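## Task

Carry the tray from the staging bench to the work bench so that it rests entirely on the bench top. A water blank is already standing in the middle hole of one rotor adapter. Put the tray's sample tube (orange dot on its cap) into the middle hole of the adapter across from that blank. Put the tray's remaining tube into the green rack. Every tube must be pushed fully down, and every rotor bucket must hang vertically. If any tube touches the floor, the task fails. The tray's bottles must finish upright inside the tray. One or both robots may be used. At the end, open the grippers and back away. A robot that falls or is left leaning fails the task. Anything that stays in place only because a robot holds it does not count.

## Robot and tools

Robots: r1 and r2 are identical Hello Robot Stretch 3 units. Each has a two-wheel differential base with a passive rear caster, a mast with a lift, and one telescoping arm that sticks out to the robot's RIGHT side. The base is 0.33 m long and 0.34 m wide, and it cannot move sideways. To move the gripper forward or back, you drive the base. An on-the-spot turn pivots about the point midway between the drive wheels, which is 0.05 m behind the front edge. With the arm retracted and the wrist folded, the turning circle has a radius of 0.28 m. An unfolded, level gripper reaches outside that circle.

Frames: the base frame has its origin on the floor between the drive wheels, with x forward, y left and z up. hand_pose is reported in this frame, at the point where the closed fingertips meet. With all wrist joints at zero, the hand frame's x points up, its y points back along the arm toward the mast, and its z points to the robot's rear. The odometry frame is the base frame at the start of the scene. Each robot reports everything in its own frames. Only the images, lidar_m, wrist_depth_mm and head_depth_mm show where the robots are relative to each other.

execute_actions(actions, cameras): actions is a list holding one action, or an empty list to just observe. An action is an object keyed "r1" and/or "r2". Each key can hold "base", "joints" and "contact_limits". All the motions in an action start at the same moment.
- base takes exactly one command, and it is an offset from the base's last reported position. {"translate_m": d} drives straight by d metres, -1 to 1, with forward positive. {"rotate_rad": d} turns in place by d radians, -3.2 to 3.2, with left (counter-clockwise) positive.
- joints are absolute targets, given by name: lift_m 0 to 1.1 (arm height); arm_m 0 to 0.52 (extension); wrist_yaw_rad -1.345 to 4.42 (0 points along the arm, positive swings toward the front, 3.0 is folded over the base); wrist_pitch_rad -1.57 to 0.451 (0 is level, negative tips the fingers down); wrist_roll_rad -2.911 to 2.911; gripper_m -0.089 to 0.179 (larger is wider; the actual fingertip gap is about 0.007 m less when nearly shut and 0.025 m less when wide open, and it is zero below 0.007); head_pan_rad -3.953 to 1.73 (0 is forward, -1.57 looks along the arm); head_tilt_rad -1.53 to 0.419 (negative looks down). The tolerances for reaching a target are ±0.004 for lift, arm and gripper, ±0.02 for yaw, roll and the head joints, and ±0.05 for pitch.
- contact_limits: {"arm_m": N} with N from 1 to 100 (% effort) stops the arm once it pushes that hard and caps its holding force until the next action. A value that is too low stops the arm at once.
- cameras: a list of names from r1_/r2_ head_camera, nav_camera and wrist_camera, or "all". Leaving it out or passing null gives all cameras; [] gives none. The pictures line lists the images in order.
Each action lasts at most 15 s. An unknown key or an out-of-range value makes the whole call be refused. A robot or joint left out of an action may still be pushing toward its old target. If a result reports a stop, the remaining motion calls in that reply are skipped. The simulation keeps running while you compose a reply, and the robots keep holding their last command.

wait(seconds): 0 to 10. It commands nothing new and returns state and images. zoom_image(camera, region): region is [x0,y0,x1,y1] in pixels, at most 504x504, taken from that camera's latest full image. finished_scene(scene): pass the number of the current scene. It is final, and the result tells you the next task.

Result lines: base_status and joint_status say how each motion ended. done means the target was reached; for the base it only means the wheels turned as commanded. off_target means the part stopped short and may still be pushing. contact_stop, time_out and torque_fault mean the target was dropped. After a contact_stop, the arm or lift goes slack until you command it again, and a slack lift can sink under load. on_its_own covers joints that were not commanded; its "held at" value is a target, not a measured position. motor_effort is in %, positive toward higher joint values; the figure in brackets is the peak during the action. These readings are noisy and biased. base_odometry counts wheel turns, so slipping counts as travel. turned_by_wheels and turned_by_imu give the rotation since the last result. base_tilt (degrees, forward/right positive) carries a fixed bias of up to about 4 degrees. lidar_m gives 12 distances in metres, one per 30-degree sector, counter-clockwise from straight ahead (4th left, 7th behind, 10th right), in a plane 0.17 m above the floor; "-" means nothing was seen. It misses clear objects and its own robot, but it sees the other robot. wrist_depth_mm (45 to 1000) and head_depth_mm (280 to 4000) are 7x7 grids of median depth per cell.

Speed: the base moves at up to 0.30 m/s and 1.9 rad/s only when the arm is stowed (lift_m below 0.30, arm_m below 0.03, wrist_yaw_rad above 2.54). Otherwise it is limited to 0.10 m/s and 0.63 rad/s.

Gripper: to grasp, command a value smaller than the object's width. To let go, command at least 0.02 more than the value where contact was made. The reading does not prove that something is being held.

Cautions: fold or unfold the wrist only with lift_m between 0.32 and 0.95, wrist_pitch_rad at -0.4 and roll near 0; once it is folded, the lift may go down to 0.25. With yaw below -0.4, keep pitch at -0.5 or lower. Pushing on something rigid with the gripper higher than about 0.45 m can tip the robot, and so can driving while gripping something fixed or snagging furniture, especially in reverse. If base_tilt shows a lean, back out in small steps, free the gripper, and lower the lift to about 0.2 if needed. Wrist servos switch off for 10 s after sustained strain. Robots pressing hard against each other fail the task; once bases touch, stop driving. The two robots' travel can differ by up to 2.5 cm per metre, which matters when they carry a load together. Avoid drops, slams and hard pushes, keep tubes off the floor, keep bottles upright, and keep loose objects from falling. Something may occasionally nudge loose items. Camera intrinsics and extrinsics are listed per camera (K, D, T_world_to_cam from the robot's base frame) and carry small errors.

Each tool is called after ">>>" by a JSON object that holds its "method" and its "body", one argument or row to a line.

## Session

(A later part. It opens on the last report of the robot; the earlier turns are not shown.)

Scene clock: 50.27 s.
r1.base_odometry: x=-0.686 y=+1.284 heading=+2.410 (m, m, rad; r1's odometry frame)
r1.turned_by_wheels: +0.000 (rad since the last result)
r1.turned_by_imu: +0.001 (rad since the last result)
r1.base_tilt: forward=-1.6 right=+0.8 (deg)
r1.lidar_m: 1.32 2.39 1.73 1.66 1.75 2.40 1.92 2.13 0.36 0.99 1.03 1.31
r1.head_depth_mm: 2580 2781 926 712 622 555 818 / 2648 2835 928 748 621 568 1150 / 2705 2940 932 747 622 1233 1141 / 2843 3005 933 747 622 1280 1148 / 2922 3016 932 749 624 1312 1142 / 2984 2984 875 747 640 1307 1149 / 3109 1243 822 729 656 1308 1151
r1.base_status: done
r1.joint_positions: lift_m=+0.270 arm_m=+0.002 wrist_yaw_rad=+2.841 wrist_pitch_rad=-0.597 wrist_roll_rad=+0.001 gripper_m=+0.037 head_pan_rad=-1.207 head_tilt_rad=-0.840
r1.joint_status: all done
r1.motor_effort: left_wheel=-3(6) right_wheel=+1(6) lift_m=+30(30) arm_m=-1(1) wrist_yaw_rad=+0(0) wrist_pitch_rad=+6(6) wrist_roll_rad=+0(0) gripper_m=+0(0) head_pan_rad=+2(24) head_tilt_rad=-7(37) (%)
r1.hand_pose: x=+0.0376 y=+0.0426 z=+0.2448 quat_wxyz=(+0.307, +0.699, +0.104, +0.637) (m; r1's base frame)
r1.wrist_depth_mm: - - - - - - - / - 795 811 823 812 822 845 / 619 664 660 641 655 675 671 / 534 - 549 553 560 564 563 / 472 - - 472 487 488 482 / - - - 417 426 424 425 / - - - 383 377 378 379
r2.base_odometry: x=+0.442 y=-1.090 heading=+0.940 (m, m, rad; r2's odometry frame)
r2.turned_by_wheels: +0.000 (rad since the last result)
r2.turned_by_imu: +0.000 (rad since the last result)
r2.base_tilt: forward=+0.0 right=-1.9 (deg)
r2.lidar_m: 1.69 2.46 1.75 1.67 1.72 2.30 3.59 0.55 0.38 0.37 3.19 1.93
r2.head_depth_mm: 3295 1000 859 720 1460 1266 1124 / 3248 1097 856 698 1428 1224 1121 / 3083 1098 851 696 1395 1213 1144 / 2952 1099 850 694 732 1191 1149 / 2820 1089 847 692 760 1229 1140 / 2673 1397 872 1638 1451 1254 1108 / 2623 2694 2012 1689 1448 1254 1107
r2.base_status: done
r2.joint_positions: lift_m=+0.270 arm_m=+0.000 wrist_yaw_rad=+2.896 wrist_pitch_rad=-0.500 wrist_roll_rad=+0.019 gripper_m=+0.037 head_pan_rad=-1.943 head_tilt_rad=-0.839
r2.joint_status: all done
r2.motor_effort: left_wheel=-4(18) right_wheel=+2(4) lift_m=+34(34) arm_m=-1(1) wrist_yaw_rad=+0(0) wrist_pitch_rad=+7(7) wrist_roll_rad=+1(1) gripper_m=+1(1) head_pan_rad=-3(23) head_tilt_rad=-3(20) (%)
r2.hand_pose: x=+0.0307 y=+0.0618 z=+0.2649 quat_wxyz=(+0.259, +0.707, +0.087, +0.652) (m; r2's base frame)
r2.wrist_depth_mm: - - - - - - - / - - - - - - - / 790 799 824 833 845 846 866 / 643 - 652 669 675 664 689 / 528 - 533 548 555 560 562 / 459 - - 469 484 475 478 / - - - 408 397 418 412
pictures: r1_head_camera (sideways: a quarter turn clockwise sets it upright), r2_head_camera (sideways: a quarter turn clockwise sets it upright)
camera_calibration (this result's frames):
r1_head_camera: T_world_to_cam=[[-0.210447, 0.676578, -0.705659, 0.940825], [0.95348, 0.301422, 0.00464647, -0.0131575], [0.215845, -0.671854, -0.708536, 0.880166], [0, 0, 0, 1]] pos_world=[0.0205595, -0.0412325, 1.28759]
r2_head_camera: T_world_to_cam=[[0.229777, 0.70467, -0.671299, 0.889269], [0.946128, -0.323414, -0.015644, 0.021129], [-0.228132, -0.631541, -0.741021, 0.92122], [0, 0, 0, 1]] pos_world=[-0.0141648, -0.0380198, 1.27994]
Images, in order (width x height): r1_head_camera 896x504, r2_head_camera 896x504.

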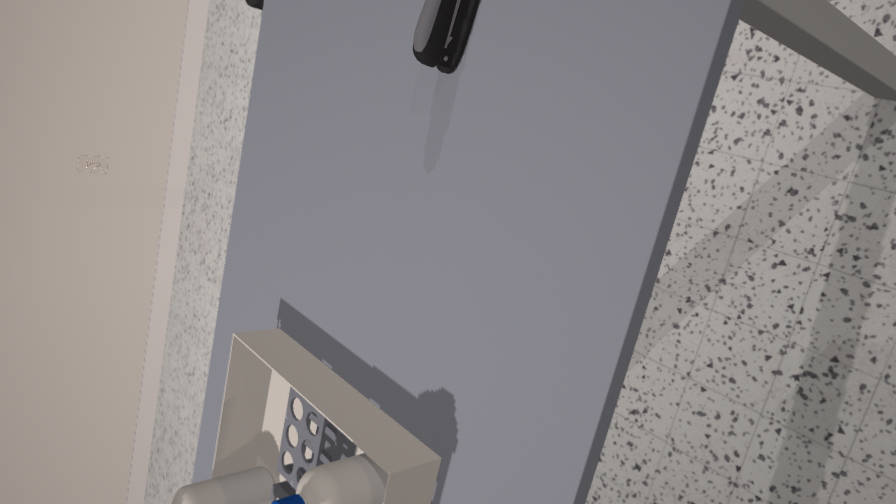

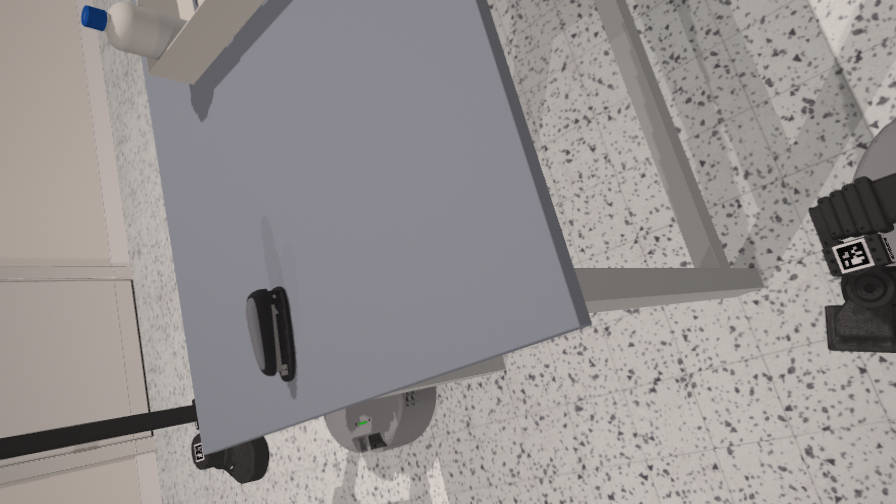

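>>> {"method": "execute_actions", "body": {
  "actions": [
    {"r1":{"base":{"rotate_rad":-0.02}},"r2":{"base":{"rotate_rad":0.025}}}
  ],
  "cameras": []
}}

>>> {"method": "execute_actions", "body": {
  "actions": [
    {"r1":{"base":{"translate_m":0.62},"joints":{"lift_m":0.94,"wrist_pitch_rad":-0.4,"head_pan_rad":-1.57}},"r2":{"base":{"translate_m":-0.77},"joints":{"lift_m":0.94,"wrist_pitch_rad":-0.4,"head_pan_rad":-1.57}}}
  ],
  "cameras": []
}}

>>> {"method": "execute_actions", "body": {
  "actions": [
    {"r1":{"joints":{"wrist_yaw_rad":1.5}},"r2":{"joints":{"wrist_yaw_rad":1.5}}}
  ],
  "cameras": []
}}

>>> {"method": "execute_actions", "body": {
  "actions": [
    {"r1":{"joints":{"lift_m":1.09,"wrist_pitch_rad":-1.57}},"r2":{"joints":{"lift_m":1.09,"wrist_pitch_rad":-1.57}}}
  ],
  "cameras": []
}}

>>> {"method": "execute_actions", "body": {
  "actions": [
    {"r1":{"joints":{"wrist_yaw_rad":0,"wrist_roll_rad":1.57,"gripper_m":0.04,"arm_m":0.35}},"r2":{"joints":{"wrist_yaw_rad":0,"wrist_roll_rad":1.57,"gripper_m":0.04,"arm_m":0.45}}}
  ]
}}

Scene clock: 59.80 s.
r1.base_odometry: x=-0.686 y=+1.284 heading=+2.390 (m, m, rad; r1's odometry frame)
r1.turned_by_wheels: -0.020 (rad since the last result)
r1.turned_by_imu: -0.021 (rad since the last result)
r1.base_tilt: forward=-1.6 right=+0.6 (deg)
r1.lidar_m: 1.31 2.45 1.74 1.66 1.75 2.35 1.92 2.14 0.36 0.99 1.02 1.32
r1.head_depth_mm: 2540 2759 926 707 621 554 819 / 2625 2841 928 743 622 569 1144 / 2701 2883 932 746 622 1226 1143 / 2822 3008 933 746 622 1278 1146 / 2919 2992 932 747 624 1306 1149 / 2982 2995 874 748 639 1307 1149 / 3047 3020 848 728 658 1312 1154
r1.base_status: done
r1.joint_positions: lift_m=+0.270 arm_m=+0.002 wrist_yaw_rad=+2.841 wrist_pitch_rad=-0.597 wrist_roll_rad=+0.001 gripper_m=+0.037 head_pan_rad=-1.207 head_tilt_rad=-0.840
r1.joint_status: not commanded
r1.motor_effort: left_wheel=-1(4) right_wheel=+0(3) lift_m=+30(30) arm_m=-1(0) wrist_yaw_rad=+0(0) wrist_pitch_rad=+7(6) wrist_roll_rad=+0(0) gripper_m=-1(0) head_pan_rad=+3(3) head_tilt_rad=-7(8) (%)
r1.hand_pose: x=+0.0376 y=+0.0426 z=+0.2448 quat_wxyz=(+0.307, +0.699, +0.104, +0.637) (m; r1's base frame)
r1.wrist_depth_mm: - - - - - - - / - 797 803 827 816 828 837 / 635 659 647 644 672 667 673 / 530 - 542 541 560 561 564 / 477 - - 475 483 477 477 / - - - 421 430 422 422 / - - - 376 375 379 381
r2.base_odometry: x=+0.442 y=-1.090 heading=+0.965 (m, m, rad; r2's odometry frame)
r2.turned_by_wheels: +0.025 (rad since the last result)
r2.turned_by_imu: +0.024 (rad since the last result)
r2.base_tilt: forward=+0.0 right=-2.1 (deg)
r2.lidar_m: 1.69 2.40 1.74 1.67 1.73 2.35 1.53 0.53 0.38 0.37 3.20 1.94
r2.head_depth_mm: 3244 1012 859 701 1461 1268 1119 / 3154 1101 861 699 1438 1227 1123 / 3045 1098 852 696 1396 1215 1144 / 2946 1092 849 693 696 1161 1149 / 2803 1091 847 692 1362 1233 1143 / 2689 1447 930 1629 1442 1252 1110 / 2646 2660 2088 1697 1442 1255 1106
r2.base_status: done
r2.joint_positions: lift_m=+0.270 arm_m=+0.000 wrist_yaw_rad=+2.896 wrist_pitch_rad=-0.500 wrist_roll_rad=+0.019 gripper_m=+0.037 head_pan_rad=-1.943 head_tilt_rad=-0.839
r2.joint_status: not commanded
r2.motor_effort: left_wheel=-4(15) right_wheel=+3(7) lift_m=+34(34) arm_m=-1(1) wrist_yaw_rad=+1(0) wrist_pitch_rad=+7(7) wrist_roll_rad=+0(1) gripper_m=+1(0) head_pan_rad=-2(2) head_tilt_rad=-4(4) (%)
r2.hand_pose: x=+0.0307 y=+0.0618 z=+0.2649 quat_wxyz=(+0.259, +0.707, +0.087, +0.652) (m; r2's base frame)
r2.wrist_depth_mm: - - - - - - - / - - - - - - - / 794 813 834 816 846 868 883 / 644 - 658 669 672 677 687 / 523 - 547 548 555 564 558 / 469 - - 466 479 478 483 / - - - 406 397 416 418
pictures: none
No camera images: the call's "cameras" was empty. Leave "cameras" out to get every camera's image.

Scene clock: 68.07 s.
r1.base_odometry: x=-1.139 y=+1.707 heading=+2.390 (m, m, rad; r1's odometry frame)
r1.turned_by_wheels: +0.000 (rad since the last result)
r1.turned_by_imu: +0.001 (rad since the last result)
r1.base_tilt: forward=-1.7 right=+0.5 (deg)
r1.lidar_m: 2.72 2.46 1.77 1.68 1.74 2.38 2.55 0.81 1.02 0.98 1.01 0.72
r1.head_depth_mm: 2685 2924 925 804 - 1247 1146 / 2672 2874 895 604 - 1255 1145 / 2668 2841 903 741 - - - / 2593 2824 899 744 - - - / 2624 2842 840 745 - 1255 1157 / 2635 2858 935 727 639 1244 1147 / 2596 2816 936 747 625 572 1147
r1.base_status: done
r1.joint_positions: lift_m=+0.940 arm_m=+0.002 wrist_yaw_rad=+2.841 wrist_pitch_rad=-0.418 wrist_roll_rad=+0.001 gripper_m=+0.037 head_pan_rad=-1.563 head_tilt_rad=-0.840
r1.joint_status: all done
r1.motor_effort: left_wheel=-2(7) right_wheel=+0(5) lift_m=+39(41) arm_m=+0(1) wrist_yaw_rad=+1(0) wrist_pitch_rad=+9(10) wrist_roll_rad=+1(0) gripper_m=+0(0) head_pan_rad=-2(24) head_tilt_rad=-7(7) (%)
r1.hand_pose: x=+0.0453 y=+0.0675 z=+0.9524 quat_wxyz=(+0.249, +0.706, +0.042, +0.662) (m; r1's base frame)
r1.wrist_depth_mm: - - - - - - - / - - - - - - - / - - - - - - - / - - - - - - - / - - - - - - - / - - - - - - - / - - - - - - -
r2.base_odometry: x=+0.004 y=-1.722 heading=+0.965 (m, m, rad; r2's odometry frame)
r2.turned_by_wheels: +0.000 (rad since the last result)
r2.turned_by_imu: +0.000 (rad since the last result)
r2.base_tilt: forward=+0.0 right=-2.0 (deg)
r2.lidar_m: 2.45 2.39 1.74 1.66 1.72 2.33 2.84 0.55 0.40 0.38 0.40 0.53
r2.head_depth_mm: 2759 2742 833 - - 1266 1120 / 2745 2765 678 717 - 1264 1120 / 2714 2725 802 713 - - - / 2671 901 819 712 - 1285 - / 2749 1083 819 708 - 1216 1131 / 2779 1081 845 690 626 1211 1113 / 2762 1075 841 689 625 1205 1109
r2.base_status: done
r2.joint_positions: lift_m=+0.940 arm_m=+0.000 wrist_yaw_rad=+2.896 wrist_pitch_rad=-0.420 wrist_roll_rad=+0.019 gripper_m=+0.037 head_pan_rad=-1.577 head_tilt_rad=-0.839
r2.joint_status: all done
r2.motor_effort: left_wheel=-4(18) right_wheel=+2(5) lift_m=+44(43) arm_m=+0(1) wrist_yaw_rad=-1(0) wrist_pitch_rad=+12(13) wrist_roll_rad=+1(1) gripper_m=+0(1) head_pan_rad=+3(25) head_tilt_rad=-4(4) (%)
r2.hand_pose: x=+0.0333 y=+0.0722 z=+0.9520 quat_wxyz=(+0.232, +0.711, +0.060, +0.662) (m; r2's base frame)
r2.wrist_depth_mm: - - - - - - - / - - - - - - - / - - - - - - - / - - - - - - - / - - - - - - - / - - - - - - - / - - - - - - -
pictures: none
No camera images: the call's "cameras" was empty. Leave "cameras" out to get every camera's image.

Scene clock: 69.77 s.
r1.base_odometry: x=-1.139 y=+1.707 heading=+2.390 (m, m, rad; r1's odometry frame)
r1.turned_by_wheels: +0.000 (rad since the last result)
r1.turned_by_imu: +0.000 (rad since the last result)
r1.base_tilt: forward=-1.5 right=+0.6 (deg)
r1.lidar_m: 2.73 2.46 1.78 1.68 1.74 2.38 2.54 0.81 1.02 0.98 1.01 0.72
r1.head_depth_mm: 2657 2898 926 801 - 1256 1146 / 2631 2855 896 597 - - 1141 / 2628 2852 901 742 - - 1131 / 2610 2862 897 744 624 - 1124 / 2642 2855 836 745 623 - 1104 / 2650 2854 933 729 639 - 1106 / 2608 2840 936 749 655 - 1112
r1.base_status: not commanded
r1.joint_positions: lift_m=+0.940 arm_m=+0.002 wrist_yaw_rad=+1.503 wrist_pitch_rad=-0.418 wrist_roll_rad=+0.001 gripper_m=+0.037 head_pan_rad=-1.563 head_tilt_rad=-0.840
r1.joint_status: all done
r1.motor_effort: left_wheel=-2(2) right_wheel=+1(1) lift_m=+38(38) arm_m=-1(1) wrist_yaw_rad=-2(2) wrist_pitch_rad=+9(9) wrist_roll_rad=+0(0) gripper_m=+0(0) head_pan_rad=-3(3) head_tilt_rad=-7(6) (%)
r1.hand_pose: x=+0.2025 y=-0.1621 z=+0.9524 quat_wxyz=(+0.606, +0.580, -0.405, +0.365) (m; r1's base frame)
r1.wrist_depth_mm: - - - - - - - / - - - - - - - / - - - - - - - / - - - - 584 561 577 / - - - - 466 462 467 / - - - - 402 384 389 / - - - - - 334 336
r2.base_odometry: x=+0.004 y=-1.722 heading=+0.965 (m, m, rad; r2's odometry frame)
r2.turned_by_wheels: +0.000 (rad since the last result)
r2.turned_by_imu: +0.000 (rad since the last result)
r2.base_tilt: forward=-0.1 right=-2.1 (deg)
r2.lidar_m: 2.45 2.38 1.73 1.66 1.73 2.33 2.84 0.55 0.40 0.38 0.39 0.54
r2.head_depth_mm: 2739 2762 835 - - 1274 1119 / 2742 2734 678 698 - 1201 1118 / 2766 2734 804 711 - 1144 1115 / 2690 903 823 694 613 1193 1117 / 2728 1081 818 692 604 1196 1114 / 2813 1079 843 689 - 1200 1110 / 2803 1080 839 690 - 1187 1108
r2.base_status: not commanded
r2.joint_positions: lift_m=+0.940 arm_m=+0.000 wrist_yaw_rad=+1.502 wrist_pitch_rad=-0.420 wrist_roll_rad=+0.019 gripper_m=+0.037 head_pan_rad=-1.577 head_tilt_rad=-0.839
r2.joint_status: all done
r2.motor_effort: left_wheel=-3(4) right_wheel=+2(2) lift_m=+44(43) arm_m=-1(1) wrist_yaw_rad=-2(2) wrist_pitch_rad=+12(12) wrist_roll_rad=+1(0) gripper_m=+1(0) head_pan_rad=+3(4) head_tilt_rad=-3(4) (%)
r2.hand_pose: x=+0.2022 y=-0.1606 z=+0.9520 quat_wxyz=(+0.603, +0.583, -0.410, +0.358) (m; r2's base frame)
r2.wrist_depth_mm: - - - - - - - / - - - - - - - / - - - - - - - / - - - - 621 600 610 / - - - - 512 472 483 / - - - - 425 395 402 / - - - - - 340 340
pictures: none
No camera images: the call's "cameras" was empty. Leave "cameras" out to get every camera's image.

Scene clock: 71.97 s.
r1.base_odometry: x=-1.139 y=+1.707 heading=+2.390 (m, m, rad; r1's odometry frame)
r1.turned_by_wheels: +0.000 (rad since the last result)
r1.turned_by_imu: +0.000 (rad since the last result)
r1.base_tilt: forward=-1.7 right=+0.7 (deg)
r1.lidar_m: 2.73 2.45 1.77 1.68 1.74 2.37 2.54 0.81 1.02 0.98 1.01 0.72
r1.head_depth_mm: - - - - - 1253 1144 / - - - - - - 1113 / - - - 746 593 568 1166 / 2553 2828 781 765 - 1262 1145 / 2614 2882 837 766 - 1253 1150 / 2635 2841 935 760 - 1233 1151 / 2630 2861 932 751 627 573 1146
r1.base_status: not commanded
r1.joint_positions: lift_m=+1.090 arm_m=+0.002 wrist_yaw_rad=+1.503 wrist_pitch_rad=-1.565 wrist_roll_rad=+0.001 gripper_m=+0.037 head_pan_rad=-1.563 head_tilt_rad=-0.840
r1.joint_status: all done
r1.motor_effort: left_wheel=-2(2) right_wheel=+0(1) lift_m=+39(40) arm_m=-1(1) wrist_yaw_rad=-2(2) wrist_pitch_rad=-3(8) wrist_roll_rad=+0(0) gripper_m=+0(0) head_pan_rad=-3(2) head_tilt_rad=-7(8) (%)
r1.hand_pose: x=-0.0440 y=-0.1455 z=+0.9722 quat_wxyz=(+0.707, +0.706, -0.026, -0.023) (m; r1's base frame)
r1.wrist_depth_mm: - - - - - 345 338 / - - - - - 350 349 / - - - - - 360 359 / - - - - - 372 371 / - - - - - 384 382 / - - - - - 399 399 / - - - - - 413 407
r2.base_odometry: x=+0.004 y=-1.722 heading=+0.965 (m, m, rad; r2's odometry frame)
r2.turned_by_wheels: +0.000 (rad since the last result)
r2.turned_by_imu: +0.000 (rad since the last result)
r2.base_tilt: forward=-0.1 right=-2.0 (deg)
r2.lidar_m: 2.45 2.38 1.73 1.66 1.72 2.33 2.84 0.55 0.40 0.38 0.39 0.53
r2.head_depth_mm: - - - - - 1272 1119 / - - - - - - 1118 / 2650 - 800 698 622 1269 1098 / 2688 903 819 - 1395 1260 1116 / 2775 1086 821 - 1386 1214 1113 / 2760 1079 842 706 1360 1209 1114 / 2799 1080 840 686 624 1205 1104
r2.base_status: not commanded
r2.joint_positions: lift_m=+1.090 arm_m=+0.000 wrist_yaw_rad=+1.502 wrist_pitch_rad=-1.552 wrist_roll_rad=+0.019 gripper_m=+0.037 head_pan_rad=-1.577 head_tilt_rad=-0.839
r2.joint_status: all done
joint sent to its limit — the command would take r2.wrist_pitch_rad past its lower limit, so that joint was sent only as far as its limit.
r2.motor_effort: left_wheel=-4(4) right_wheel=+2(2) lift_m=+43(44) arm_m=-1(0) wrist_yaw_rad=-2(2) wrist_pitch_rad=-3(11) wrist_roll_rad=+1(0) gripper_m=+1(1) head_pan_rad=+3(3) head_tilt_rad=-5(3) (%)
r2.hand_pose: x=-0.0405 y=-0.1440 z=+0.9719 quat_wxyz=(+0.707, +0.706, -0.038, -0.025) (m; r2's base frame)
r2.wrist_depth_mm: - - - - - 362 356 / - - - - - 366 365 / - - - - - 376 372 / - - - - - 380 385 / - - - - - 387 388 / - - - - - 395 398 / - - - - - 406 402
pictures: none
No camera images: the call's "cameras" was empty. Leave "cameras" out to get every camera's image.

Scene clock: 76.47 s.
r1.base_odometry: x=-1.139 y=+1.707 heading=+2.390 (m, m, rad; r1's odometry frame)
r1.turned_by_wheels: +0.000 (rad since the last result)
r1.turned_by_imu: +0.000 (rad since the last result)
r1.base_tilt: forward=-1.8 right=+0.7 (deg)
r1.lidar_m: 2.73 2.46 1.77 1.68 1.73 2.38 2.54 0.81 1.02 0.98 1.01 0.72
r1.head_depth_mm: 2685 2886 924 744 622 1230 1143 / 2634 2855 897 615 622 1231 1143 / 2633 2856 905 723 622 1229 1148 / - 1543 895 745 623 1230 1145 / 2648 2844 837 747 624 1226 1145 / 2648 2863 935 729 624 571 1146 / 2633 2872 933 749 626 571 1148
r1.base_status: not commanded
r1.joint_positions: lift_m=+1.090 arm_m=+0.350 wrist_yaw_rad=+0.001 wrist_pitch_rad=-1.565 wrist_roll_rad=+1.567 gripper_m=+0.040 head_pan_rad=-1.563 head_tilt_rad=-0.840
r1.joint_status: all done
r1.motor_effort: left_wheel=-2(2) right_wheel=+0(0) lift_m=+38(39) arm_m=+4(4) wrist_yaw_rad=-1(0) wrist_pitch_rad=-3(3) wrist_roll_rad=+2(3) gripper_m=-1(24) head_pan_rad=-3(2) head_tilt_rad=-6(6) (%)
r1.hand_pose: x=-0.0216 y=-0.4716 z=+0.9722 quat_wxyz=(+0.002, +0.001, -0.709, -0.705) (m; r1's base frame)
r1.wrist_depth_mm: 348 295 212 217 340 - - / 362 308 355 343 349 347 - / 372 337 363 365 361 362 - / 383 357 381 378 376 - - / 346 334 389 390 384 - - / 354 344 355 401 396 - - / 441 431 435 420 424 - -
r2.base_odometry: x=+0.004 y=-1.722 heading=+0.965 (m, m, rad; r2's odometry frame)
r2.turned_by_wheels: +0.000 (rad since the last result)
r2.turned_by_imu: +0.000 (rad since the last result)
r2.base_tilt: forward=+0.0 right=-1.9 (deg)
r2.lidar_m: 2.45 2.39 1.73 1.67 1.72 2.34 2.83 0.55 0.40 0.38 0.39 0.53
r2.head_depth_mm: 2732 2758 829 698 636 1267 1124 / 2826 2765 679 699 634 1270 1118 / 2727 2717 802 698 631 1263 1114 / 2753 895 819 693 631 1258 1113 / 2727 1084 818 691 626 1210 1114 / 2766 1080 845 690 628 1208 1104 / 2785 1077 838 687 625 1214 1107
r2.base_status: not commanded
r2.joint_positions: lift_m=+1.090 arm_m=+0.450 wrist_yaw_rad=+0.001 wrist_pitch_rad=-1.552 wrist_roll_rad=+1.567 gripper_m=+0.040 head_pan_rad=-1.577 head_tilt_rad=-0.839
r2.joint_status: all done
r2.motor_effort: left_wheel=-3(3) right_wheel=+2(2) lift_m=+44(44) arm_m=+4(4) wrist_yaw_rad=-1(3) wrist_pitch_rad=-3(3) wrist_roll_rad=+2(4) gripper_m=+1(23) head_pan_rad=+3(3) head_tilt_rad=-4(5) (%)
r2.hand_pose: x=-0.0216 y=-0.5750 z=+0.9719 quat_wxyz=(+0.002, +0.001, -0.714, -0.701) (m; r2's base frame)
r2.wrist_depth_mm: 292 294 317 216 352 358 - / 352 292 353 357 364 364 - / 356 299 358 365 370 367 - / 359 339 372 374 375 381 - / 366 316 375 379 383 388 - / 355 325 353 386 389 396 - / 392 396 398 396 404 - -
pictures: r1_head_camera (sideways: a quarter turn clockwise sets it upright), r1_nav_camera (sideways: a quarter turn counterclockwise sets it upright), r1_wrist_camera, r2_head_camera (sideways: a quarter turn clockwise sets it upright), r2_nav_camera (sideways: a quarter turn counterclockwise sets it upright), r2_wrist_camera
camera_calibration (this result's frames):
r1_head_camera: T_world_to_cam=[[0.0389283, 0.707624, -0.705516, 0.939117], [0.998722, -0.0503214, 0.00463476, -0.0134182], [-0.0322228, -0.704795, -0.708679, 0.881865], [0, 0, 0, 1]] pos_world=[0.00525911, -0.0436833, 1.28758]
r1_nav_camera: T_world_to_cam=[[0.0357675, -0.727553, 0.685118, -0.855253], [-0.997993, -0.0618512, -0.0135807, 0.0710166], [0.052256, -0.683257, -0.728305, 0.899086], [0, 0, 0, 1]] pos_world=[0.0544817, -0.00354273, 1.24172]
r1_wrist_camera: T_world_to_cam=[[-0.0474311, 0.998671, -0.0201749, 0.486054], [0.978829, 0.0504958, 0.198354, -0.122691], [0.199109, -0.0103396, -0.979923, 1.11592], [0, 0, 0, 1]] pos_world=[-0.0790416, -0.467675, 1.12766]
r2_head_camera: T_world_to_cam=[[-0.0379471, 0.740396, -0.671099, 0.89064], [0.999191, 0.0370417, -0.0156324, 0.0207901], [0.0132845, -0.671149, -0.741203, 0.919984], [0, 0, 0, 1]] pos_world=[0.00080237, -0.0427504, 1.27993]
r2_nav_camera: T_world_to_cam=[[0.0120693, -0.710652, 0.70344, -0.871047], [-0.999176, 0.0186962, 0.0360313, 0.020041], [-0.0387574, -0.703295, -0.709841, 0.893427], [0, 0, 0, 1]] pos_world=[0.0651643, 0.00895611, 1.2462]
r2_wrist_camera: T_world_to_cam=[[0.00400951, 0.999976, 0.00558651, 0.570445], [0.991706, -0.00469391, 0.128441, -0.0661609], [0.128465, 0.00502519, -0.991701, 1.12852], [0, 0, 0, 1]] pos_world=[-0.0816495, -0.576413, 1.12446]
Images, in order (width x height): r1_head_camera 896x504, r1_nav_camera 672x504, r1_wrist_camera 644x364, r2_head_camera 896x504, r2_nav_camera 672x504, r2_wrist_camera 644x364.

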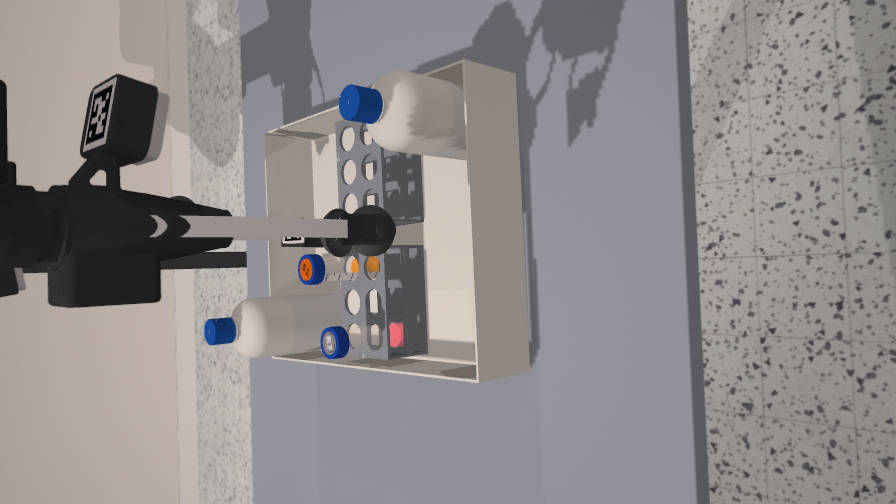

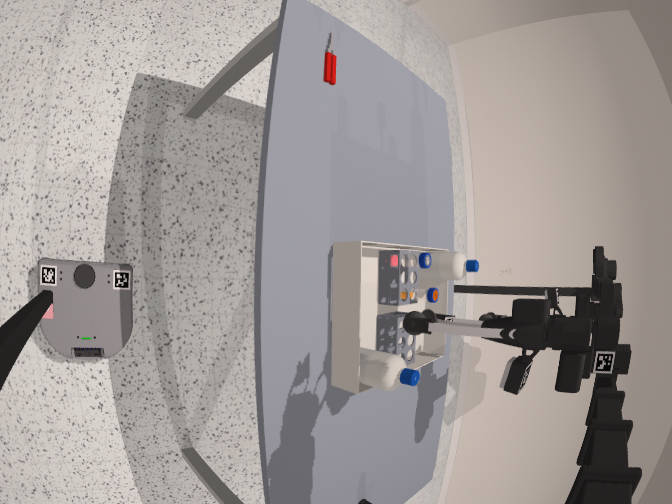

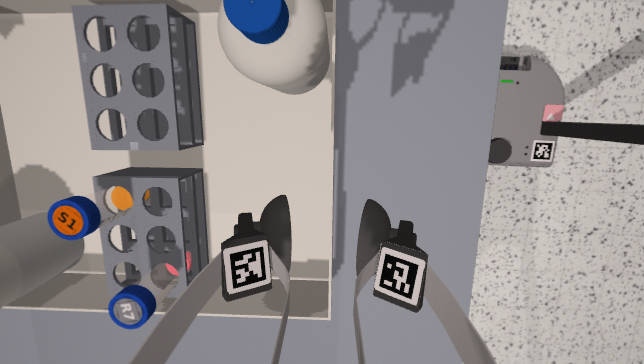

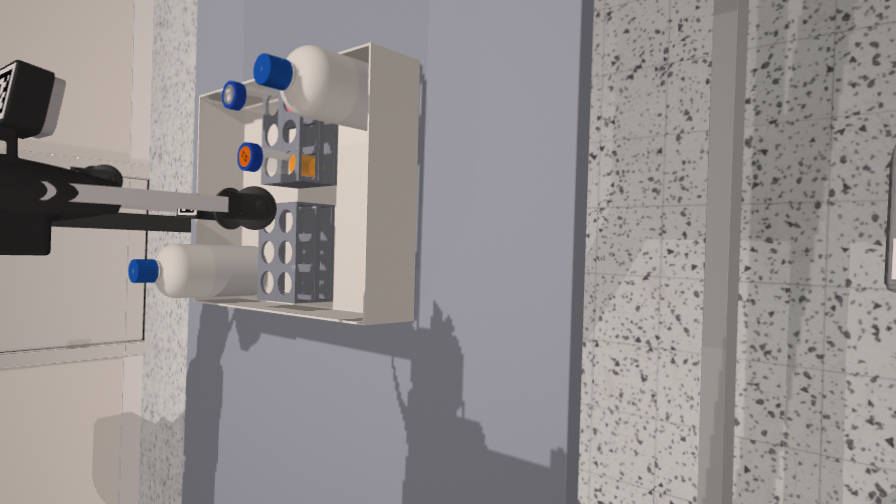

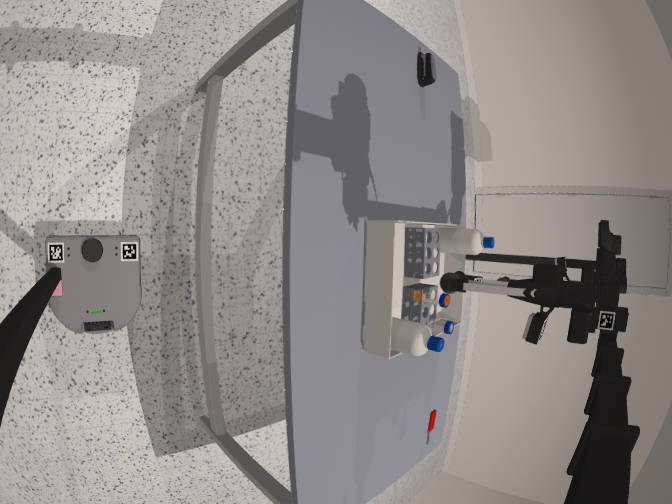

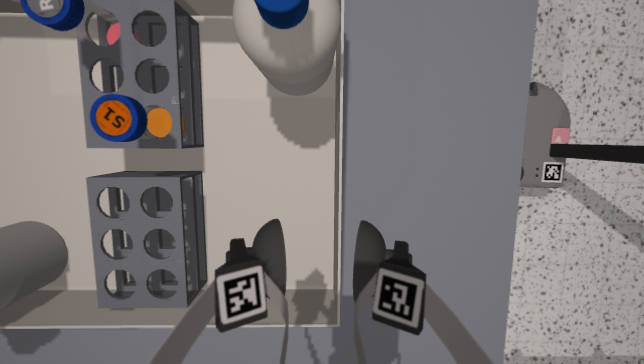

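>>> {"method": "execute_actions", "body": {
  "actions": [
    {"r1":{"base":{"translate_m":0.03},"joints":{"arm_m":0.339,"lift_m":0.97}},"r2":{"joints":{"arm_m":0.432,"lift_m":0.97}}}
  ],
  "cameras": ["r1_wrist_camera","r2_wrist_camera"]
}}

>>> {"method": "execute_actions", "body": {
  "actions": [
    {"r1":{"joints":{"lift_m":0.915}},"r2":{"joints":{"lift_m":0.915}}}
  ],
  "cameras": ["r1_wrist_camera","r2_wrist_camera"]
}}

>>> {"method": "execute_actions", "body": {
  "actions": [
    {"r1":{"joints":{"gripper_m":-0.05}},"r2":{"joints":{"gripper_m":-0.05}}}
  ],
  "cameras": []
}}

>>> {"method": "execute_actions", "body": {
  "actions": [
    {"r1":{"joints":{"lift_m":1.03}},"r2":{"joints":{"lift_m":1.03}}}
  ],
  "cameras": ["r1_head_camera","r2_nav_camera"]
}}

Scene clock: 85.80 s.
r1.base_odometry: x=-1.161 y=+1.727 heading=+2.390 (m, m, rad; r1's odometry frame)
r1.turned_by_wheels: +0.000 (rad since the last result)
r1.turned_by_imu: -0.001 (rad since the last result)
r1.base_tilt: forward=-1.7 right=+0.5 (deg)
r1.lidar_m: 2.69 2.46 1.78 1.68 1.74 2.37 2.57 0.84 1.02 0.98 1.01 0.70
r1.head_depth_mm: 2624 - 926 686 621 1225 1145 / 2566 2766 815 635 622 1228 1140 / - - 793 743 622 1237 1146 / 2561 2886 - 744 623 1229 1144 / 2634 2875 841 734 625 1229 1147 / 2635 2890 935 749 626 570 1152 / 2604 2845 933 750 625 571 1146
r1.base_status: done
r1.joint_positions: lift_m=+0.970 arm_m=+0.339 wrist_yaw_rad=+0.001 wrist_pitch_rad=-1.565 wrist_roll_rad=+1.567 gripper_m=+0.040 head_pan_rad=-1.563 head_tilt_rad=-0.840
r1.joint_status: all done
r1.motor_effort: left_wheel=-1(3) right_wheel=+0(3) lift_m=+30(32) arm_m=-4(6) wrist_yaw_rad=-1(1) wrist_pitch_rad=-3(3) wrist_roll_rad=+1(1) gripper_m=+0(0) head_pan_rad=-2(3) head_tilt_rad=-7(7) (%)
r1.hand_pose: x=-0.0216 y=-0.4613 z=+0.8525 quat_wxyz=(+0.002, +0.001, -0.709, -0.705) (m; r1's base frame)
r1.wrist_depth_mm: 206 232 227 230 227 225 916 / 212 238 240 235 235 230 951 / 251 248 247 246 242 238 - / 215 252 253 253 249 245 - / 233 264 264 258 256 255 - / 214 272 276 272 268 266 - / 219 244 249 277 276 275 -
r2.base_odometry: x=+0.004 y=-1.722 heading=+0.965 (m, m, rad; r2's odometry frame)
r2.turned_by_wheels: +0.000 (rad since the last result)
r2.turned_by_imu: +0.000 (rad since the last result)
r2.base_tilt: forward=+0.0 right=-2.0 (deg)
r2.lidar_m: 2.45 2.39 1.73 1.66 1.72 2.33 2.84 0.55 0.40 0.38 0.40 0.54
r2.head_depth_mm: - 1064 806 700 634 1265 1120 / 2685 2737 677 699 630 1270 1121 / - 961 805 697 630 1265 1120 / 2758 870 819 695 629 1260 1112 / 2739 1086 819 694 627 1207 1113 / 2788 1081 842 691 625 1208 1109 / 2758 1077 840 687 622 1206 1107
r2.base_status: not commanded
r2.joint_positions: lift_m=+0.970 arm_m=+0.432 wrist_yaw_rad=+0.001 wrist_pitch_rad=-1.552 wrist_roll_rad=+1.567 gripper_m=+0.040 head_pan_rad=-1.577 head_tilt_rad=-0.839
r2.joint_status: all done
r2.motor_effort: left_wheel=-3(4) right_wheel=+2(2) lift_m=+33(34) arm_m=-4(4) wrist_yaw_rad=+0(1) wrist_pitch_rad=-4(3) wrist_roll_rad=+2(2) gripper_m=+1(1) head_pan_rad=+3(3) head_tilt_rad=-4(4) (%)
r2.hand_pose: x=-0.0216 y=-0.5580 z=+0.8522 quat_wxyz=(+0.002, +0.001, -0.714, -0.701) (m; r2's base frame)
r2.wrist_depth_mm: 203 232 137 200 237 239 241 / 181 235 236 239 245 244 247 / 190 242 243 245 249 249 249 / 244 248 247 250 251 256 - / 222 251 252 255 256 260 - / 195 257 257 260 263 264 - / 201 258 264 265 273 272 -
pictures: r1_wrist_camera, r2_wrist_camera
camera_calibration (this result's frames):
r1_wrist_camera: T_world_to_cam=[[-0.0474319, 0.998671, -0.0201749, 0.473328], [0.978829, 0.0504966, 0.198354, -0.0994786], [0.199109, -0.0103395, -0.979923, 0.998776], [0, 0, 0, 1]] pos_world=[-0.0790416, -0.457349, 1.008]
r2_wrist_camera: T_world_to_cam=[[0.00400938, 0.999976, 0.00558627, 0.554017], [0.991706, -0.00469374, 0.128441, -0.0507079], [0.128465, 0.00502497, -0.991701, 1.00974], [0, 0, 0, 1]] pos_world=[-0.0816495, -0.559316, 1.00478]
Images, in order (width x height): r1_wrist_camera 644x364, r2_wrist_camera 644x364.

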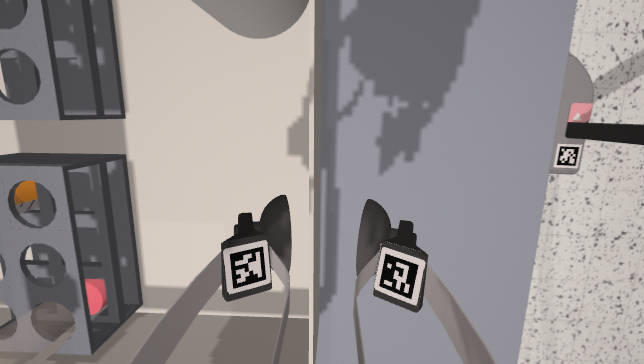

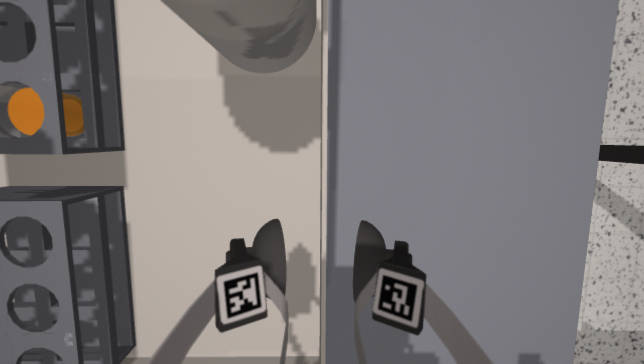

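Scene clock: 87.13 s.
r1.base_odometry: x=-1.161 y=+1.727 heading=+2.390 (m, m, rad; r1's odometry frame)
r1.turned_by_wheels: +0.000 (rad since the last result)
r1.turned_by_imu: +0.000 (rad since the last result)
r1.base_tilt: forward=-1.7 right=+0.5 (deg)
r1.lidar_m: 2.69 2.45 1.77 1.68 1.74 2.38 2.57 0.84 1.02 0.98 1.01 0.69
r1.head_depth_mm: 2681 2951 - 618 620 1228 1143 / 2667 - 829 631 621 1233 1147 / 694 - - 740 623 1228 1147 / 719 2809 - 722 615 1235 1142 / 2617 2853 826 732 624 1233 1150 / 2636 2835 932 748 623 571 1146 / 2614 2848 936 748 626 570 1149
r1.base_status: not commanded
r1.joint_positions: lift_m=+0.915 arm_m=+0.339 wrist_yaw_rad=+0.001 wrist_pitch_rad=-1.565 wrist_roll_rad=+1.567 gripper_m=+0.040 head_pan_rad=-1.563 head_tilt_rad=-0.840
r1.joint_status: all done
r1.motor_effort: left_wheel=-1(1) right_wheel=+0(0) lift_m=+30(29) arm_m=-4(4) wrist_yaw_rad=-1(1) wrist_pitch_rad=-3(3) wrist_roll_rad=+1(2) gripper_m=+0(0) head_pan_rad=-3(2) head_tilt_rad=-5(5) (%)
r1.hand_pose: x=-0.0216 y=-0.4613 z=+0.7975 quat_wxyz=(+0.002, +0.001, -0.709, -0.705) (m; r1's base frame)
r1.wrist_depth_mm: 180 180 178 177 177 173 173 / 185 186 184 182 181 179 178 / 194 192 189 188 187 186 184 / 198 199 197 194 194 191 190 / 202 206 204 201 199 198 199 / 209 214 212 208 207 205 - / 193 222 218 216 215 212 -
r2.base_odometry: x=+0.004 y=-1.722 heading=+0.965 (m, m, rad; r2's odometry frame)
r2.turned_by_wheels: +0.000 (rad since the last result)
r2.turned_by_imu: +0.000 (rad since the last result)
r2.base_tilt: forward=-0.1 right=-2.0 (deg)
r2.lidar_m: 2.46 2.39 1.73 1.66 1.72 2.33 2.84 0.55 0.40 0.38 0.40 0.53
r2.head_depth_mm: 2685 - - 684 634 1272 1117 / 2622 939 679 697 632 1265 1121 / 740 - 801 695 631 1262 1117 / 2734 857 819 693 629 1264 1115 / 2770 1089 820 692 627 1213 1115 / 2780 1083 842 689 627 1212 1106 / 2804 1077 839 688 624 1208 1111
r2.base_status: not commanded
r2.joint_positions: lift_m=+0.915 arm_m=+0.432 wrist_yaw_rad=+0.001 wrist_pitch_rad=-1.552 wrist_roll_rad=+1.567 gripper_m=+0.040 head_pan_rad=-1.577 head_tilt_rad=-0.839
r2.joint_status: all done
r2.motor_effort: left_wheel=-3(4) right_wheel=+2(1) lift_m=+33(35) arm_m=-4(4) wrist_yaw_rad=+0(1) wrist_pitch_rad=-3(3) wrist_roll_rad=+2(2) gripper_m=+1(1) head_pan_rad=+3(3) head_tilt_rad=-5(4) (%)
r2.hand_pose: x=-0.0216 y=-0.5579 z=+0.7972 quat_wxyz=(+0.002, +0.001, -0.714, -0.701) (m; r2's base frame)
r2.wrist_depth_mm: 178 180 138 183 185 185 187 / 182 184 185 187 188 189 191 / 183 188 188 190 194 193 194 / 190 190 192 194 196 198 198 / 192 196 196 198 201 201 203 / 195 199 198 202 205 206 208 / 198 203 205 206 210 211 212
pictures: r1_wrist_camera, r2_wrist_camera
camera_calibration (this result's frames):
r1_wrist_camera: T_world_to_cam=[[-0.0474316, 0.998671, -0.020175, 0.472218], [0.978829, 0.0504963, 0.198354, -0.0885687], [0.199109, -0.0103397, -0.979923, 0.944877], [0, 0, 0, 1]] pos_world=[-0.0790416, -0.457349, 0.953002]
r2_wrist_camera: T_world_to_cam=[[0.00400987, 0.999976, 0.00558639, 0.554323], [0.991706, -0.00469424, 0.128441, -0.0436436], [0.128465, 0.00502502, -0.991701, 0.955191], [0, 0, 0, 1]] pos_world=[-0.0816495, -0.559315, 0.949773]
Images, in order (width x height): r1_wrist_camera 644x364, r2_wrist_camera 644x364.

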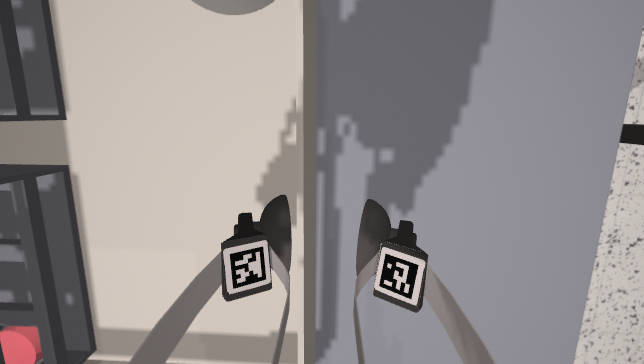

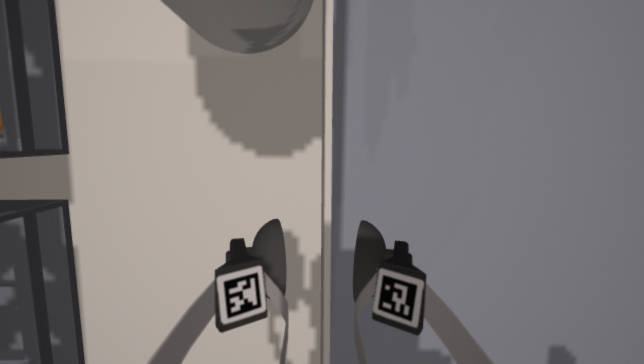

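Scene clock: 88.53 s.
r1.base_odometry: x=-1.161 y=+1.727 heading=+2.390 (m, m, rad; r1's odometry frame)
r1.turned_by_wheels: +0.000 (rad since the last result)
r1.turned_by_imu: +0.000 (rad since the last result)
r1.base_tilt: forward=-1.6 right=+0.5 (deg)
r1.lidar_m: 2.70 2.46 1.77 1.68 1.74 2.37 2.57 0.84 1.02 0.98 1.01 0.69
r1.head_depth_mm: 2668 2924 - 617 620 1225 1144 / 2666 - 846 628 622 1223 1141 / 696 - - 739 623 1234 1142 / 713 2855 - 729 623 1227 1141 / 2658 2863 821 736 624 1226 1148 / 2645 2879 932 748 624 568 1148 / 2620 2854 932 749 625 571 1145
r1.base_status: not commanded
r1.joint_positions: lift_m=+0.915 arm_m=+0.339 wrist_yaw_rad=+0.001 wrist_pitch_rad=-1.551 wrist_roll_rad=+1.567 gripper_m=-0.049 head_pan_rad=-1.563 head_tilt_rad=-0.840
r1.joint_status: all done
r1.motor_effort: left_wheel=-1(1) right_wheel=+1(0) lift_m=+36(37) arm_m=-4(4) wrist_yaw_rad=-1(1) wrist_pitch_rad=-10(12) wrist_roll_rad=+1(1) gripper_m=-19(96) head_pan_rad=-2(2) head_tilt_rad=-7(6) (%)
r1.hand_pose: x=-0.0216 y=-0.4650 z=+0.7969 quat_wxyz=(+0.002, +0.001, -0.714, -0.700) (m; r1's base frame)
r1.wrist_depth_mm: 178 180 177 175 175 172 170 / 185 185 182 180 180 177 175 / 194 191 188 186 186 183 180 / 197 197 194 192 191 190 187 / 199 204 201 121 199 194 194 / 206 213 208 209 203 203 202 / 188 218 216 213 214 210 -
r2.base_odometry: x=+0.004 y=-1.722 heading=+0.965 (m, m, rad; r2's odometry frame)
r2.turned_by_wheels: +0.000 (rad since the last result)
r2.turned_by_imu: +0.000 (rad since the last result)
r2.base_tilt: forward=-0.2 right=-2.0 (deg)
r2.lidar_m: 2.45 2.39 1.73 1.67 1.72 2.33 2.84 0.55 0.40 0.38 0.39 0.53
r2.head_depth_mm: 2684 - - 683 633 1264 1123 / 2600 945 681 699 633 1267 1117 / 739 - 798 695 630 1261 1116 / 2734 863 817 694 628 1253 1109 / 2764 1086 817 692 628 1217 1110 / 2790 1082 842 690 624 1210 1111 / 2778 1074 842 690 623 1207 1102
r2.base_status: not commanded
r2.joint_positions: lift_m=+0.915 arm_m=+0.432 wrist_yaw_rad=+0.001 wrist_pitch_rad=-1.542 wrist_roll_rad=+1.567 gripper_m=-0.049 head_pan_rad=-1.577 head_tilt_rad=-0.839
r2.joint_status: all done
r2.motor_effort: left_wheel=-3(4) right_wheel=+2(2) lift_m=+41(41) arm_m=-4(4) wrist_yaw_rad=+0(1) wrist_pitch_rad=-9(9) wrist_roll_rad=+2(1) gripper_m=-16(94) head_pan_rad=+3(4) head_tilt_rad=-4(4) (%)
r2.hand_pose: x=-0.0215 y=-0.5604 z=+0.7968 quat_wxyz=(+0.002, +0.001, -0.717, -0.697) (m; r2's base frame)
r2.wrist_depth_mm: 177 179 140 180 183 183 185 / 180 181 182 185 186 187 188 / 184 186 186 188 191 193 191 / 189 190 190 192 196 196 195 / 189 194 194 194 199 199 200 / 196 197 199 - 203 204 205 / 198 202 204 205 206 209 209
pictures: none
No camera images: the call's "cameras" was empty. Leave "cameras" out to get every camera's image.

Scene clock: 90.40 s.
r1.base_odometry: x=-1.161 y=+1.727 heading=+2.390 (m, m, rad; r1's odometry frame)
r1.turned_by_wheels: +0.000 (rad since the last result)
r1.turned_by_imu: +0.000 (rad since the last result)
r1.base_tilt: forward=-1.5 right=+0.6 (deg)
r1.lidar_m: 2.70 2.46 1.77 1.68 1.74 2.36 2.57 0.84 1.02 0.98 1.01 0.70
r1.head_depth_mm: 2776 2861 520 685 621 1223 1141 / 2632 2924 571 685 622 1226 1142 / - 2940 688 687 623 1234 1145 / 2640 - 673 698 623 1231 1148 / 2614 721 673 578 623 1235 1145 / 2628 2857 931 746 622 571 1149 / 2615 2865 933 748 625 572 1150
r1.base_status: not commanded
r1.joint_positions: lift_m=+1.030 arm_m=+0.339 wrist_yaw_rad=+0.001 wrist_pitch_rad=-1.551 wrist_roll_rad=+1.567 gripper_m=-0.049 head_pan_rad=-1.563 head_tilt_rad=-0.840
r1.joint_status: all done
r1.motor_effort: left_wheel=-2(2) right_wheel=+0(0) lift_m=+45(50) arm_m=-4(4) wrist_yaw_rad=-1(1) wrist_pitch_rad=-10(10) wrist_roll_rad=+1(1) gripper_m=-19(19) head_pan_rad=-3(2) head_tilt_rad=-6(7) (%)
r1.hand_pose: x=-0.0216 y=-0.4650 z=+0.9116 quat_wxyz=(+0.002, +0.001, -0.714, -0.700) (m; r1's base frame)
r1.wrist_depth_mm: 180 180 177 176 281 278 - / 184 186 183 182 287 287 - / 196 192 189 188 301 296 - / 196 197 195 193 308 310 - / 199 205 200 121 319 323 - / 205 212 208 208 329 - - / 189 219 216 217 343 - -
r2.base_odometry: x=+0.004 y=-1.722 heading=+0.965 (m, m, rad; r2's odometry frame)
r2.turned_by_wheels: +0.000 (rad since the last result)
r2.turned_by_imu: +0.000 (rad since the last result)
r2.base_tilt: forward=-0.1 right=-2.1 (deg)
r2.lidar_m: 2.45 2.39 1.73 1.66 1.73 2.34 2.84 0.55 0.40 0.38 0.39 0.53
r2.head_depth_mm: 2807 563 782 700 634 1266 1120 / 2716 698 628 700 633 1263 1123 / - 745 753 698 631 1268 1115 / 774 747 724 696 629 1261 1115 / 2705 966 795 692 628 1216 1115 / 2799 1078 843 691 624 1209 1109 / 2798 1072 839 684 624 1210 1106
r2.base_status: not commanded
r2.joint_positions: lift_m=+1.030 arm_m=+0.432 wrist_yaw_rad=+0.001 wrist_pitch_rad=-1.542 wrist_roll_rad=+1.567 gripper_m=-0.049 head_pan_rad=-1.577 head_tilt_rad=-0.839
r2.joint_status: all done
r2.motor_effort: left_wheel=-3(3) right_wheel=+1(1) lift_m=+51(55) arm_m=-4(4) wrist_yaw_rad=-1(0) wrist_pitch_rad=-9(9) wrist_roll_rad=+1(1) gripper_m=-16(16) head_pan_rad=+3(3) head_tilt_rad=-3(4) (%)
r2.hand_pose: x=-0.0215 y=-0.5605 z=+0.9115 quat_wxyz=(+0.002, +0.001, -0.717, -0.697) (m; r2's base frame)
r2.wrist_depth_mm: 177 179 139 180 293 292 - / 180 182 183 184 300 299 - / 185 186 187 187 304 306 - / 189 191 191 192 313 313 - / 190 194 194 194 318 319 - / 195 199 199 - 322 325 - / 197 203 202 207 335 332 -
pictures: r1_head_camera (sideways: a quarter turn clockwise sets it upright), r2_nav_camera (sideways: a quarter turn counterclockwise sets it upright)
camera_calibration (this result's frames):
r1_head_camera: T_world_to_cam=[[0.038928, 0.707624, -0.705516, 0.939117], [0.998722, -0.050321, 0.00463476, -0.0134182], [-0.0322226, -0.704795, -0.708679, 0.881865], [0, 0, 0, 1]] pos_world=[0.00525912, -0.0436833, 1.28758]
r2_nav_camera: T_world_to_cam=[[0.0120694, -0.710652, 0.70344, -0.871047], [-0.999176, 0.0186961, 0.0360313, 0.020041], [-0.0387573, -0.703295, -0.709841, 0.893427], [0, 0, 0, 1]] pos_world=[0.0651643, 0.00895612, 1.2462]
Images, in order (width x height): r1_head_camera 896x504, r2_nav_camera 672x504.

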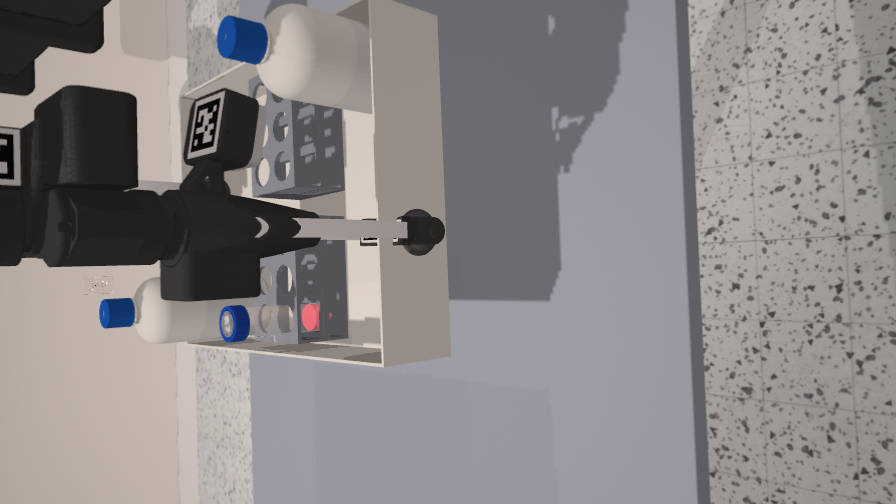

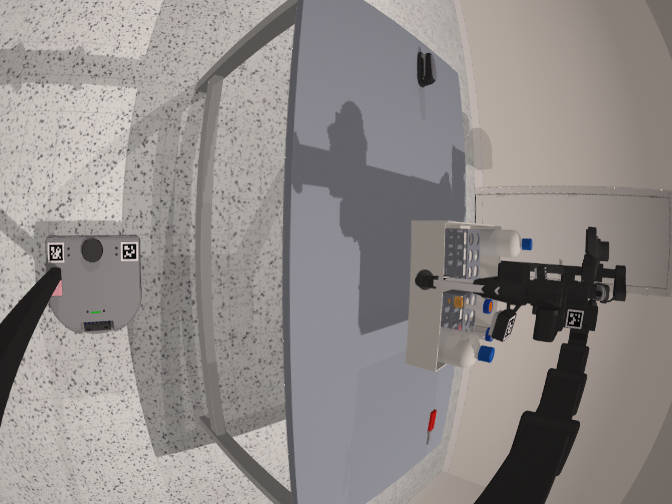

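>>> {"method": "execute_actions", "body": {
  "actions": [
    {"r1":{"base":{"translate_m":-0.7},"joints":{"arm_m":0.348}},"r2":{"base":{"translate_m":0.708},"joints":{"arm_m":0.436}}}
  ],
  "cameras": []
}}

Scene clock: 101.00 s.
r1.base_odometry: x=-0.649 y=+1.249 heading=+2.390 (m, m, rad; r1's odometry frame)
r1.turned_by_wheels: +0.000 (rad since the last result)
r1.turned_by_imu: -0.001 (rad since the last result)
r1.base_tilt: forward=-1.8 right=+0.6 (deg)
r1.lidar_m: 1.36 2.44 1.74 1.66 1.74 2.36 1.88 2.09 0.35 0.35 1.02 1.37
r1.head_depth_mm: 2761 2890 521 1673 1516 1298 1141 / 2623 2925 573 1663 1458 1280 1147 / - 1847 684 688 621 702 1083 / 2653 - 687 706 623 1258 1151 / 2611 731 666 688 623 1231 1148 / 2612 2833 932 749 623 1233 1139 / 2613 2866 934 748 625 1243 1147
r1.base_status: done
r1.joint_positions: lift_m=+1.030 arm_m=+0.348 wrist_yaw_rad=+0.001 wrist_pitch_rad=-1.568 wrist_roll_rad=+1.565 gripper_m=-0.049 head_pan_rad=-1.563 head_tilt_rad=-0.840
r1.joint_status: all done
r1.motor_effort: left_wheel=-1(5) right_wheel=-1(4) lift_m=+46(45) arm_m=+5(5) wrist_yaw_rad=-1(1) wrist_pitch_rad=-1(10) wrist_roll_rad=+2(2) gripper_m=-19(20) head_pan_rad=-3(2) head_tilt_rad=-6(6) (%)
r1.hand_pose: x=-0.0216 y=-0.4689 z=+0.9120 quat_wxyz=(+0.003, +0.002, -0.708, -0.706) (m; r1's base frame)
r1.wrist_depth_mm: 177 178 175 176 - 990 1000 / 181 183 182 181 294 290 - / 190 190 186 187 300 296 - / 194 194 192 193 314 - - / 199 201 200 120 321 - - / 203 208 208 208 334 - - / 190 216 213 215 347 - -
r2.base_odometry: x=+0.407 y=-1.140 heading=+0.965 (m, m, rad; r2's odometry frame)
r2.turned_by_wheels: +0.000 (rad since the last result)
r2.turned_by_imu: -0.005 (rad since the last result)
r2.base_tilt: forward=+0.0 right=-2.1 (deg)
r2.lidar_m: 1.75 2.41 1.75 1.67 1.73 2.34 1.51 0.54 0.39 0.36 3.21 1.99
r2.head_depth_mm: 2723 561 783 701 620 1268 1126 / 2724 717 628 699 617 1261 1116 / - 745 750 695 616 1188 1114 / 772 747 722 1633 1367 1214 1114 / 2713 2419 1942 1713 1448 1257 1117 / 2755 2681 2076 1718 1449 1257 1112 / 2763 2670 2077 1710 1444 1250 1106
r2.base_status: done
r2.joint_positions: lift_m=+1.030 arm_m=+0.436 wrist_yaw_rad=+0.001 wrist_pitch_rad=-1.557 wrist_roll_rad=+1.566 gripper_m=-0.049 head_pan_rad=-1.577 head_tilt_rad=-0.839
r2.joint_status: all done
r2.motor_effort: left_wheel=-1(4) right_wheel=+0(6) lift_m=+51(51) arm_m=+4(4) wrist_yaw_rad=-1(0) wrist_pitch_rad=-1(9) wrist_roll_rad=+2(2) gripper_m=-16(17) head_pan_rad=+3(3) head_tilt_rad=-3(5) (%)
r2.hand_pose: x=-0.0216 y=-0.5597 z=+0.9118 quat_wxyz=(+0.002, +0.002, -0.712, -0.702) (m; r2's base frame)
r2.wrist_depth_mm: 175 177 138 180 297 298 - / 178 180 181 183 302 302 - / 182 185 184 187 308 308 - / 188 188 188 190 314 317 - / 188 192 193 194 322 321 - / 193 197 197 - - - - / 197 199 203 205 - - -
pictures: none
No camera images: the call's "cameras" was empty. Leave "cameras" out to get every camera's image.

Good.

>>> {"method": "execute_actions", "body": {
  "actions": [
    {"r1":{"base":{"translate_m":-0.9}},"r2":{"base":{"translate_m":0.91},"joints":{"arm_m":0.432}}}
  ],
  "cameras": ["r1_nav_camera"]
}}

Scene clock: 113.20 s.
r1.base_odometry: x=+0.008 y=+0.635 heading=+2.390 (m, m, rad; r1's odometry frame)
r1.turned_by_wheels: +0.000 (rad since the last result)
r1.turned_by_imu: +0.000 (rad since the last result)
r1.base_tilt: forward=-1.6 right=+0.6 (deg)
r1.lidar_m: 2.25 2.39 1.74 1.67 1.73 2.34 2.39 1.01 1.37 1.37 1.27 0.87
r1.head_depth_mm: 2798 2907 520 1671 1510 1309 1145 / 2646 2968 573 1668 1525 1298 1141 / - 844 686 1679 1518 1301 1144 / 2633 - 688 1679 1525 1308 1148 / 2598 734 674 1662 1515 1305 1147 / 2637 2875 2274 1829 1520 1315 1141 / 2637 2861 2287 1824 1527 1307 1152
r1.base_status: done
r1.joint_positions: lift_m=+1.030 arm_m=+0.348 wrist_yaw_rad=+0.001 wrist_pitch_rad=-1.568 wrist_roll_rad=+1.565 gripper_m=-0.049 head_pan_rad=-1.563 head_tilt_rad=-0.840
r1.joint_status: not commanded
r1.motor_effort: left_wheel=-1(4) right_wheel=-1(5) lift_m=+45(45) arm_m=+4(5) wrist_yaw_rad=-1(1) wrist_pitch_rad=-1(5) wrist_roll_rad=+2(3) gripper_m=-20(20) head_pan_rad=-3(3) head_tilt_rad=-7(6) (%)
r1.hand_pose: x=-0.0216 y=-0.4690 z=+0.9120 quat_wxyz=(+0.003, +0.002, -0.708, -0.706) (m; r1's base frame)
r1.wrist_depth_mm: 175 177 175 175 989 - 964 / 182 183 181 181 - - 995 / 191 189 187 187 - - - / 194 195 193 194 - - - / 199 201 199 120 - - - / 202 210 209 208 - - - / 189 217 212 216 - - -
r2.base_odometry: x=+0.925 y=-0.393 heading=+0.965 (m, m, rad; r2's odometry frame)
r2.turned_by_wheels: +0.000 (rad since the last result)
r2.turned_by_imu: -0.006 (rad since the last result)
r2.base_tilt: forward=-0.1 right=-2.0 (deg)
r2.lidar_m: 1.26 2.45 1.77 1.69 1.74 2.34 1.51 1.00 1.36 1.37 1.27 0.87
r2.head_depth_mm: 2726 560 642 1734 1460 1270 1122 / 2752 720 627 1735 1459 1267 1116 / - 745 1209 1687 1462 1262 1120 / 772 747 724 1677 1453 1264 1113 / 2710 2369 1909 1720 1452 1260 1110 / 2753 2698 2090 1713 1451 1255 1109 / 2748 2635 2082 1695 1446 1258 1109
r2.base_status: done
r2.joint_positions: lift_m=+1.030 arm_m=+0.432 wrist_yaw_rad=+0.001 wrist_pitch_rad=-1.554 wrist_roll_rad=+1.565 gripper_m=-0.049 head_pan_rad=-1.577 head_tilt_rad=-0.839
r2.joint_status: all done
r2.motor_effort: left_wheel=-1(4) right_wheel=+0(5) lift_m=+51(51) arm_m=-3(5) wrist_yaw_rad=-1(0) wrist_pitch_rad=-2(4) wrist_roll_rad=+2(2) gripper_m=-16(17) head_pan_rad=+3(3) head_tilt_rad=-3(3) (%)
r2.hand_pose: x=-0.0216 y=-0.5572 z=+0.9117 quat_wxyz=(+0.003, +0.002, -0.713, -0.702) (m; r2's base frame)
r2.wrist_depth_mm: 176 176 139 181 - - - / 178 181 183 183 - - - / 183 184 184 187 - - - / 187 189 189 192 - - - / 189 192 193 193 - - - / 193 196 198 - - - - / 197 201 203 205 - - -
pictures: r1_nav_camera (sideways: a quarter turn counterclockwise sets it upright)
camera_calibration (this result's frames):
r1_nav_camera: T_world_to_cam=[[0.0357676, -0.727553, 0.685118, -0.855253], [-0.997993, -0.0618513, -0.0135807, 0.0710166], [0.0522561, -0.683257, -0.728305, 0.899086], [0, 0, 0, 1]] pos_world=[0.0544817, -0.00354273, 1.24172]
Images, in order (width x height): r1_nav_camera 672x504.

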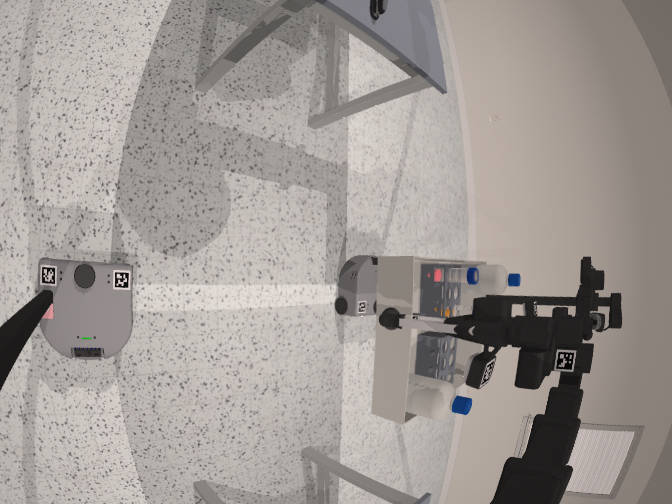

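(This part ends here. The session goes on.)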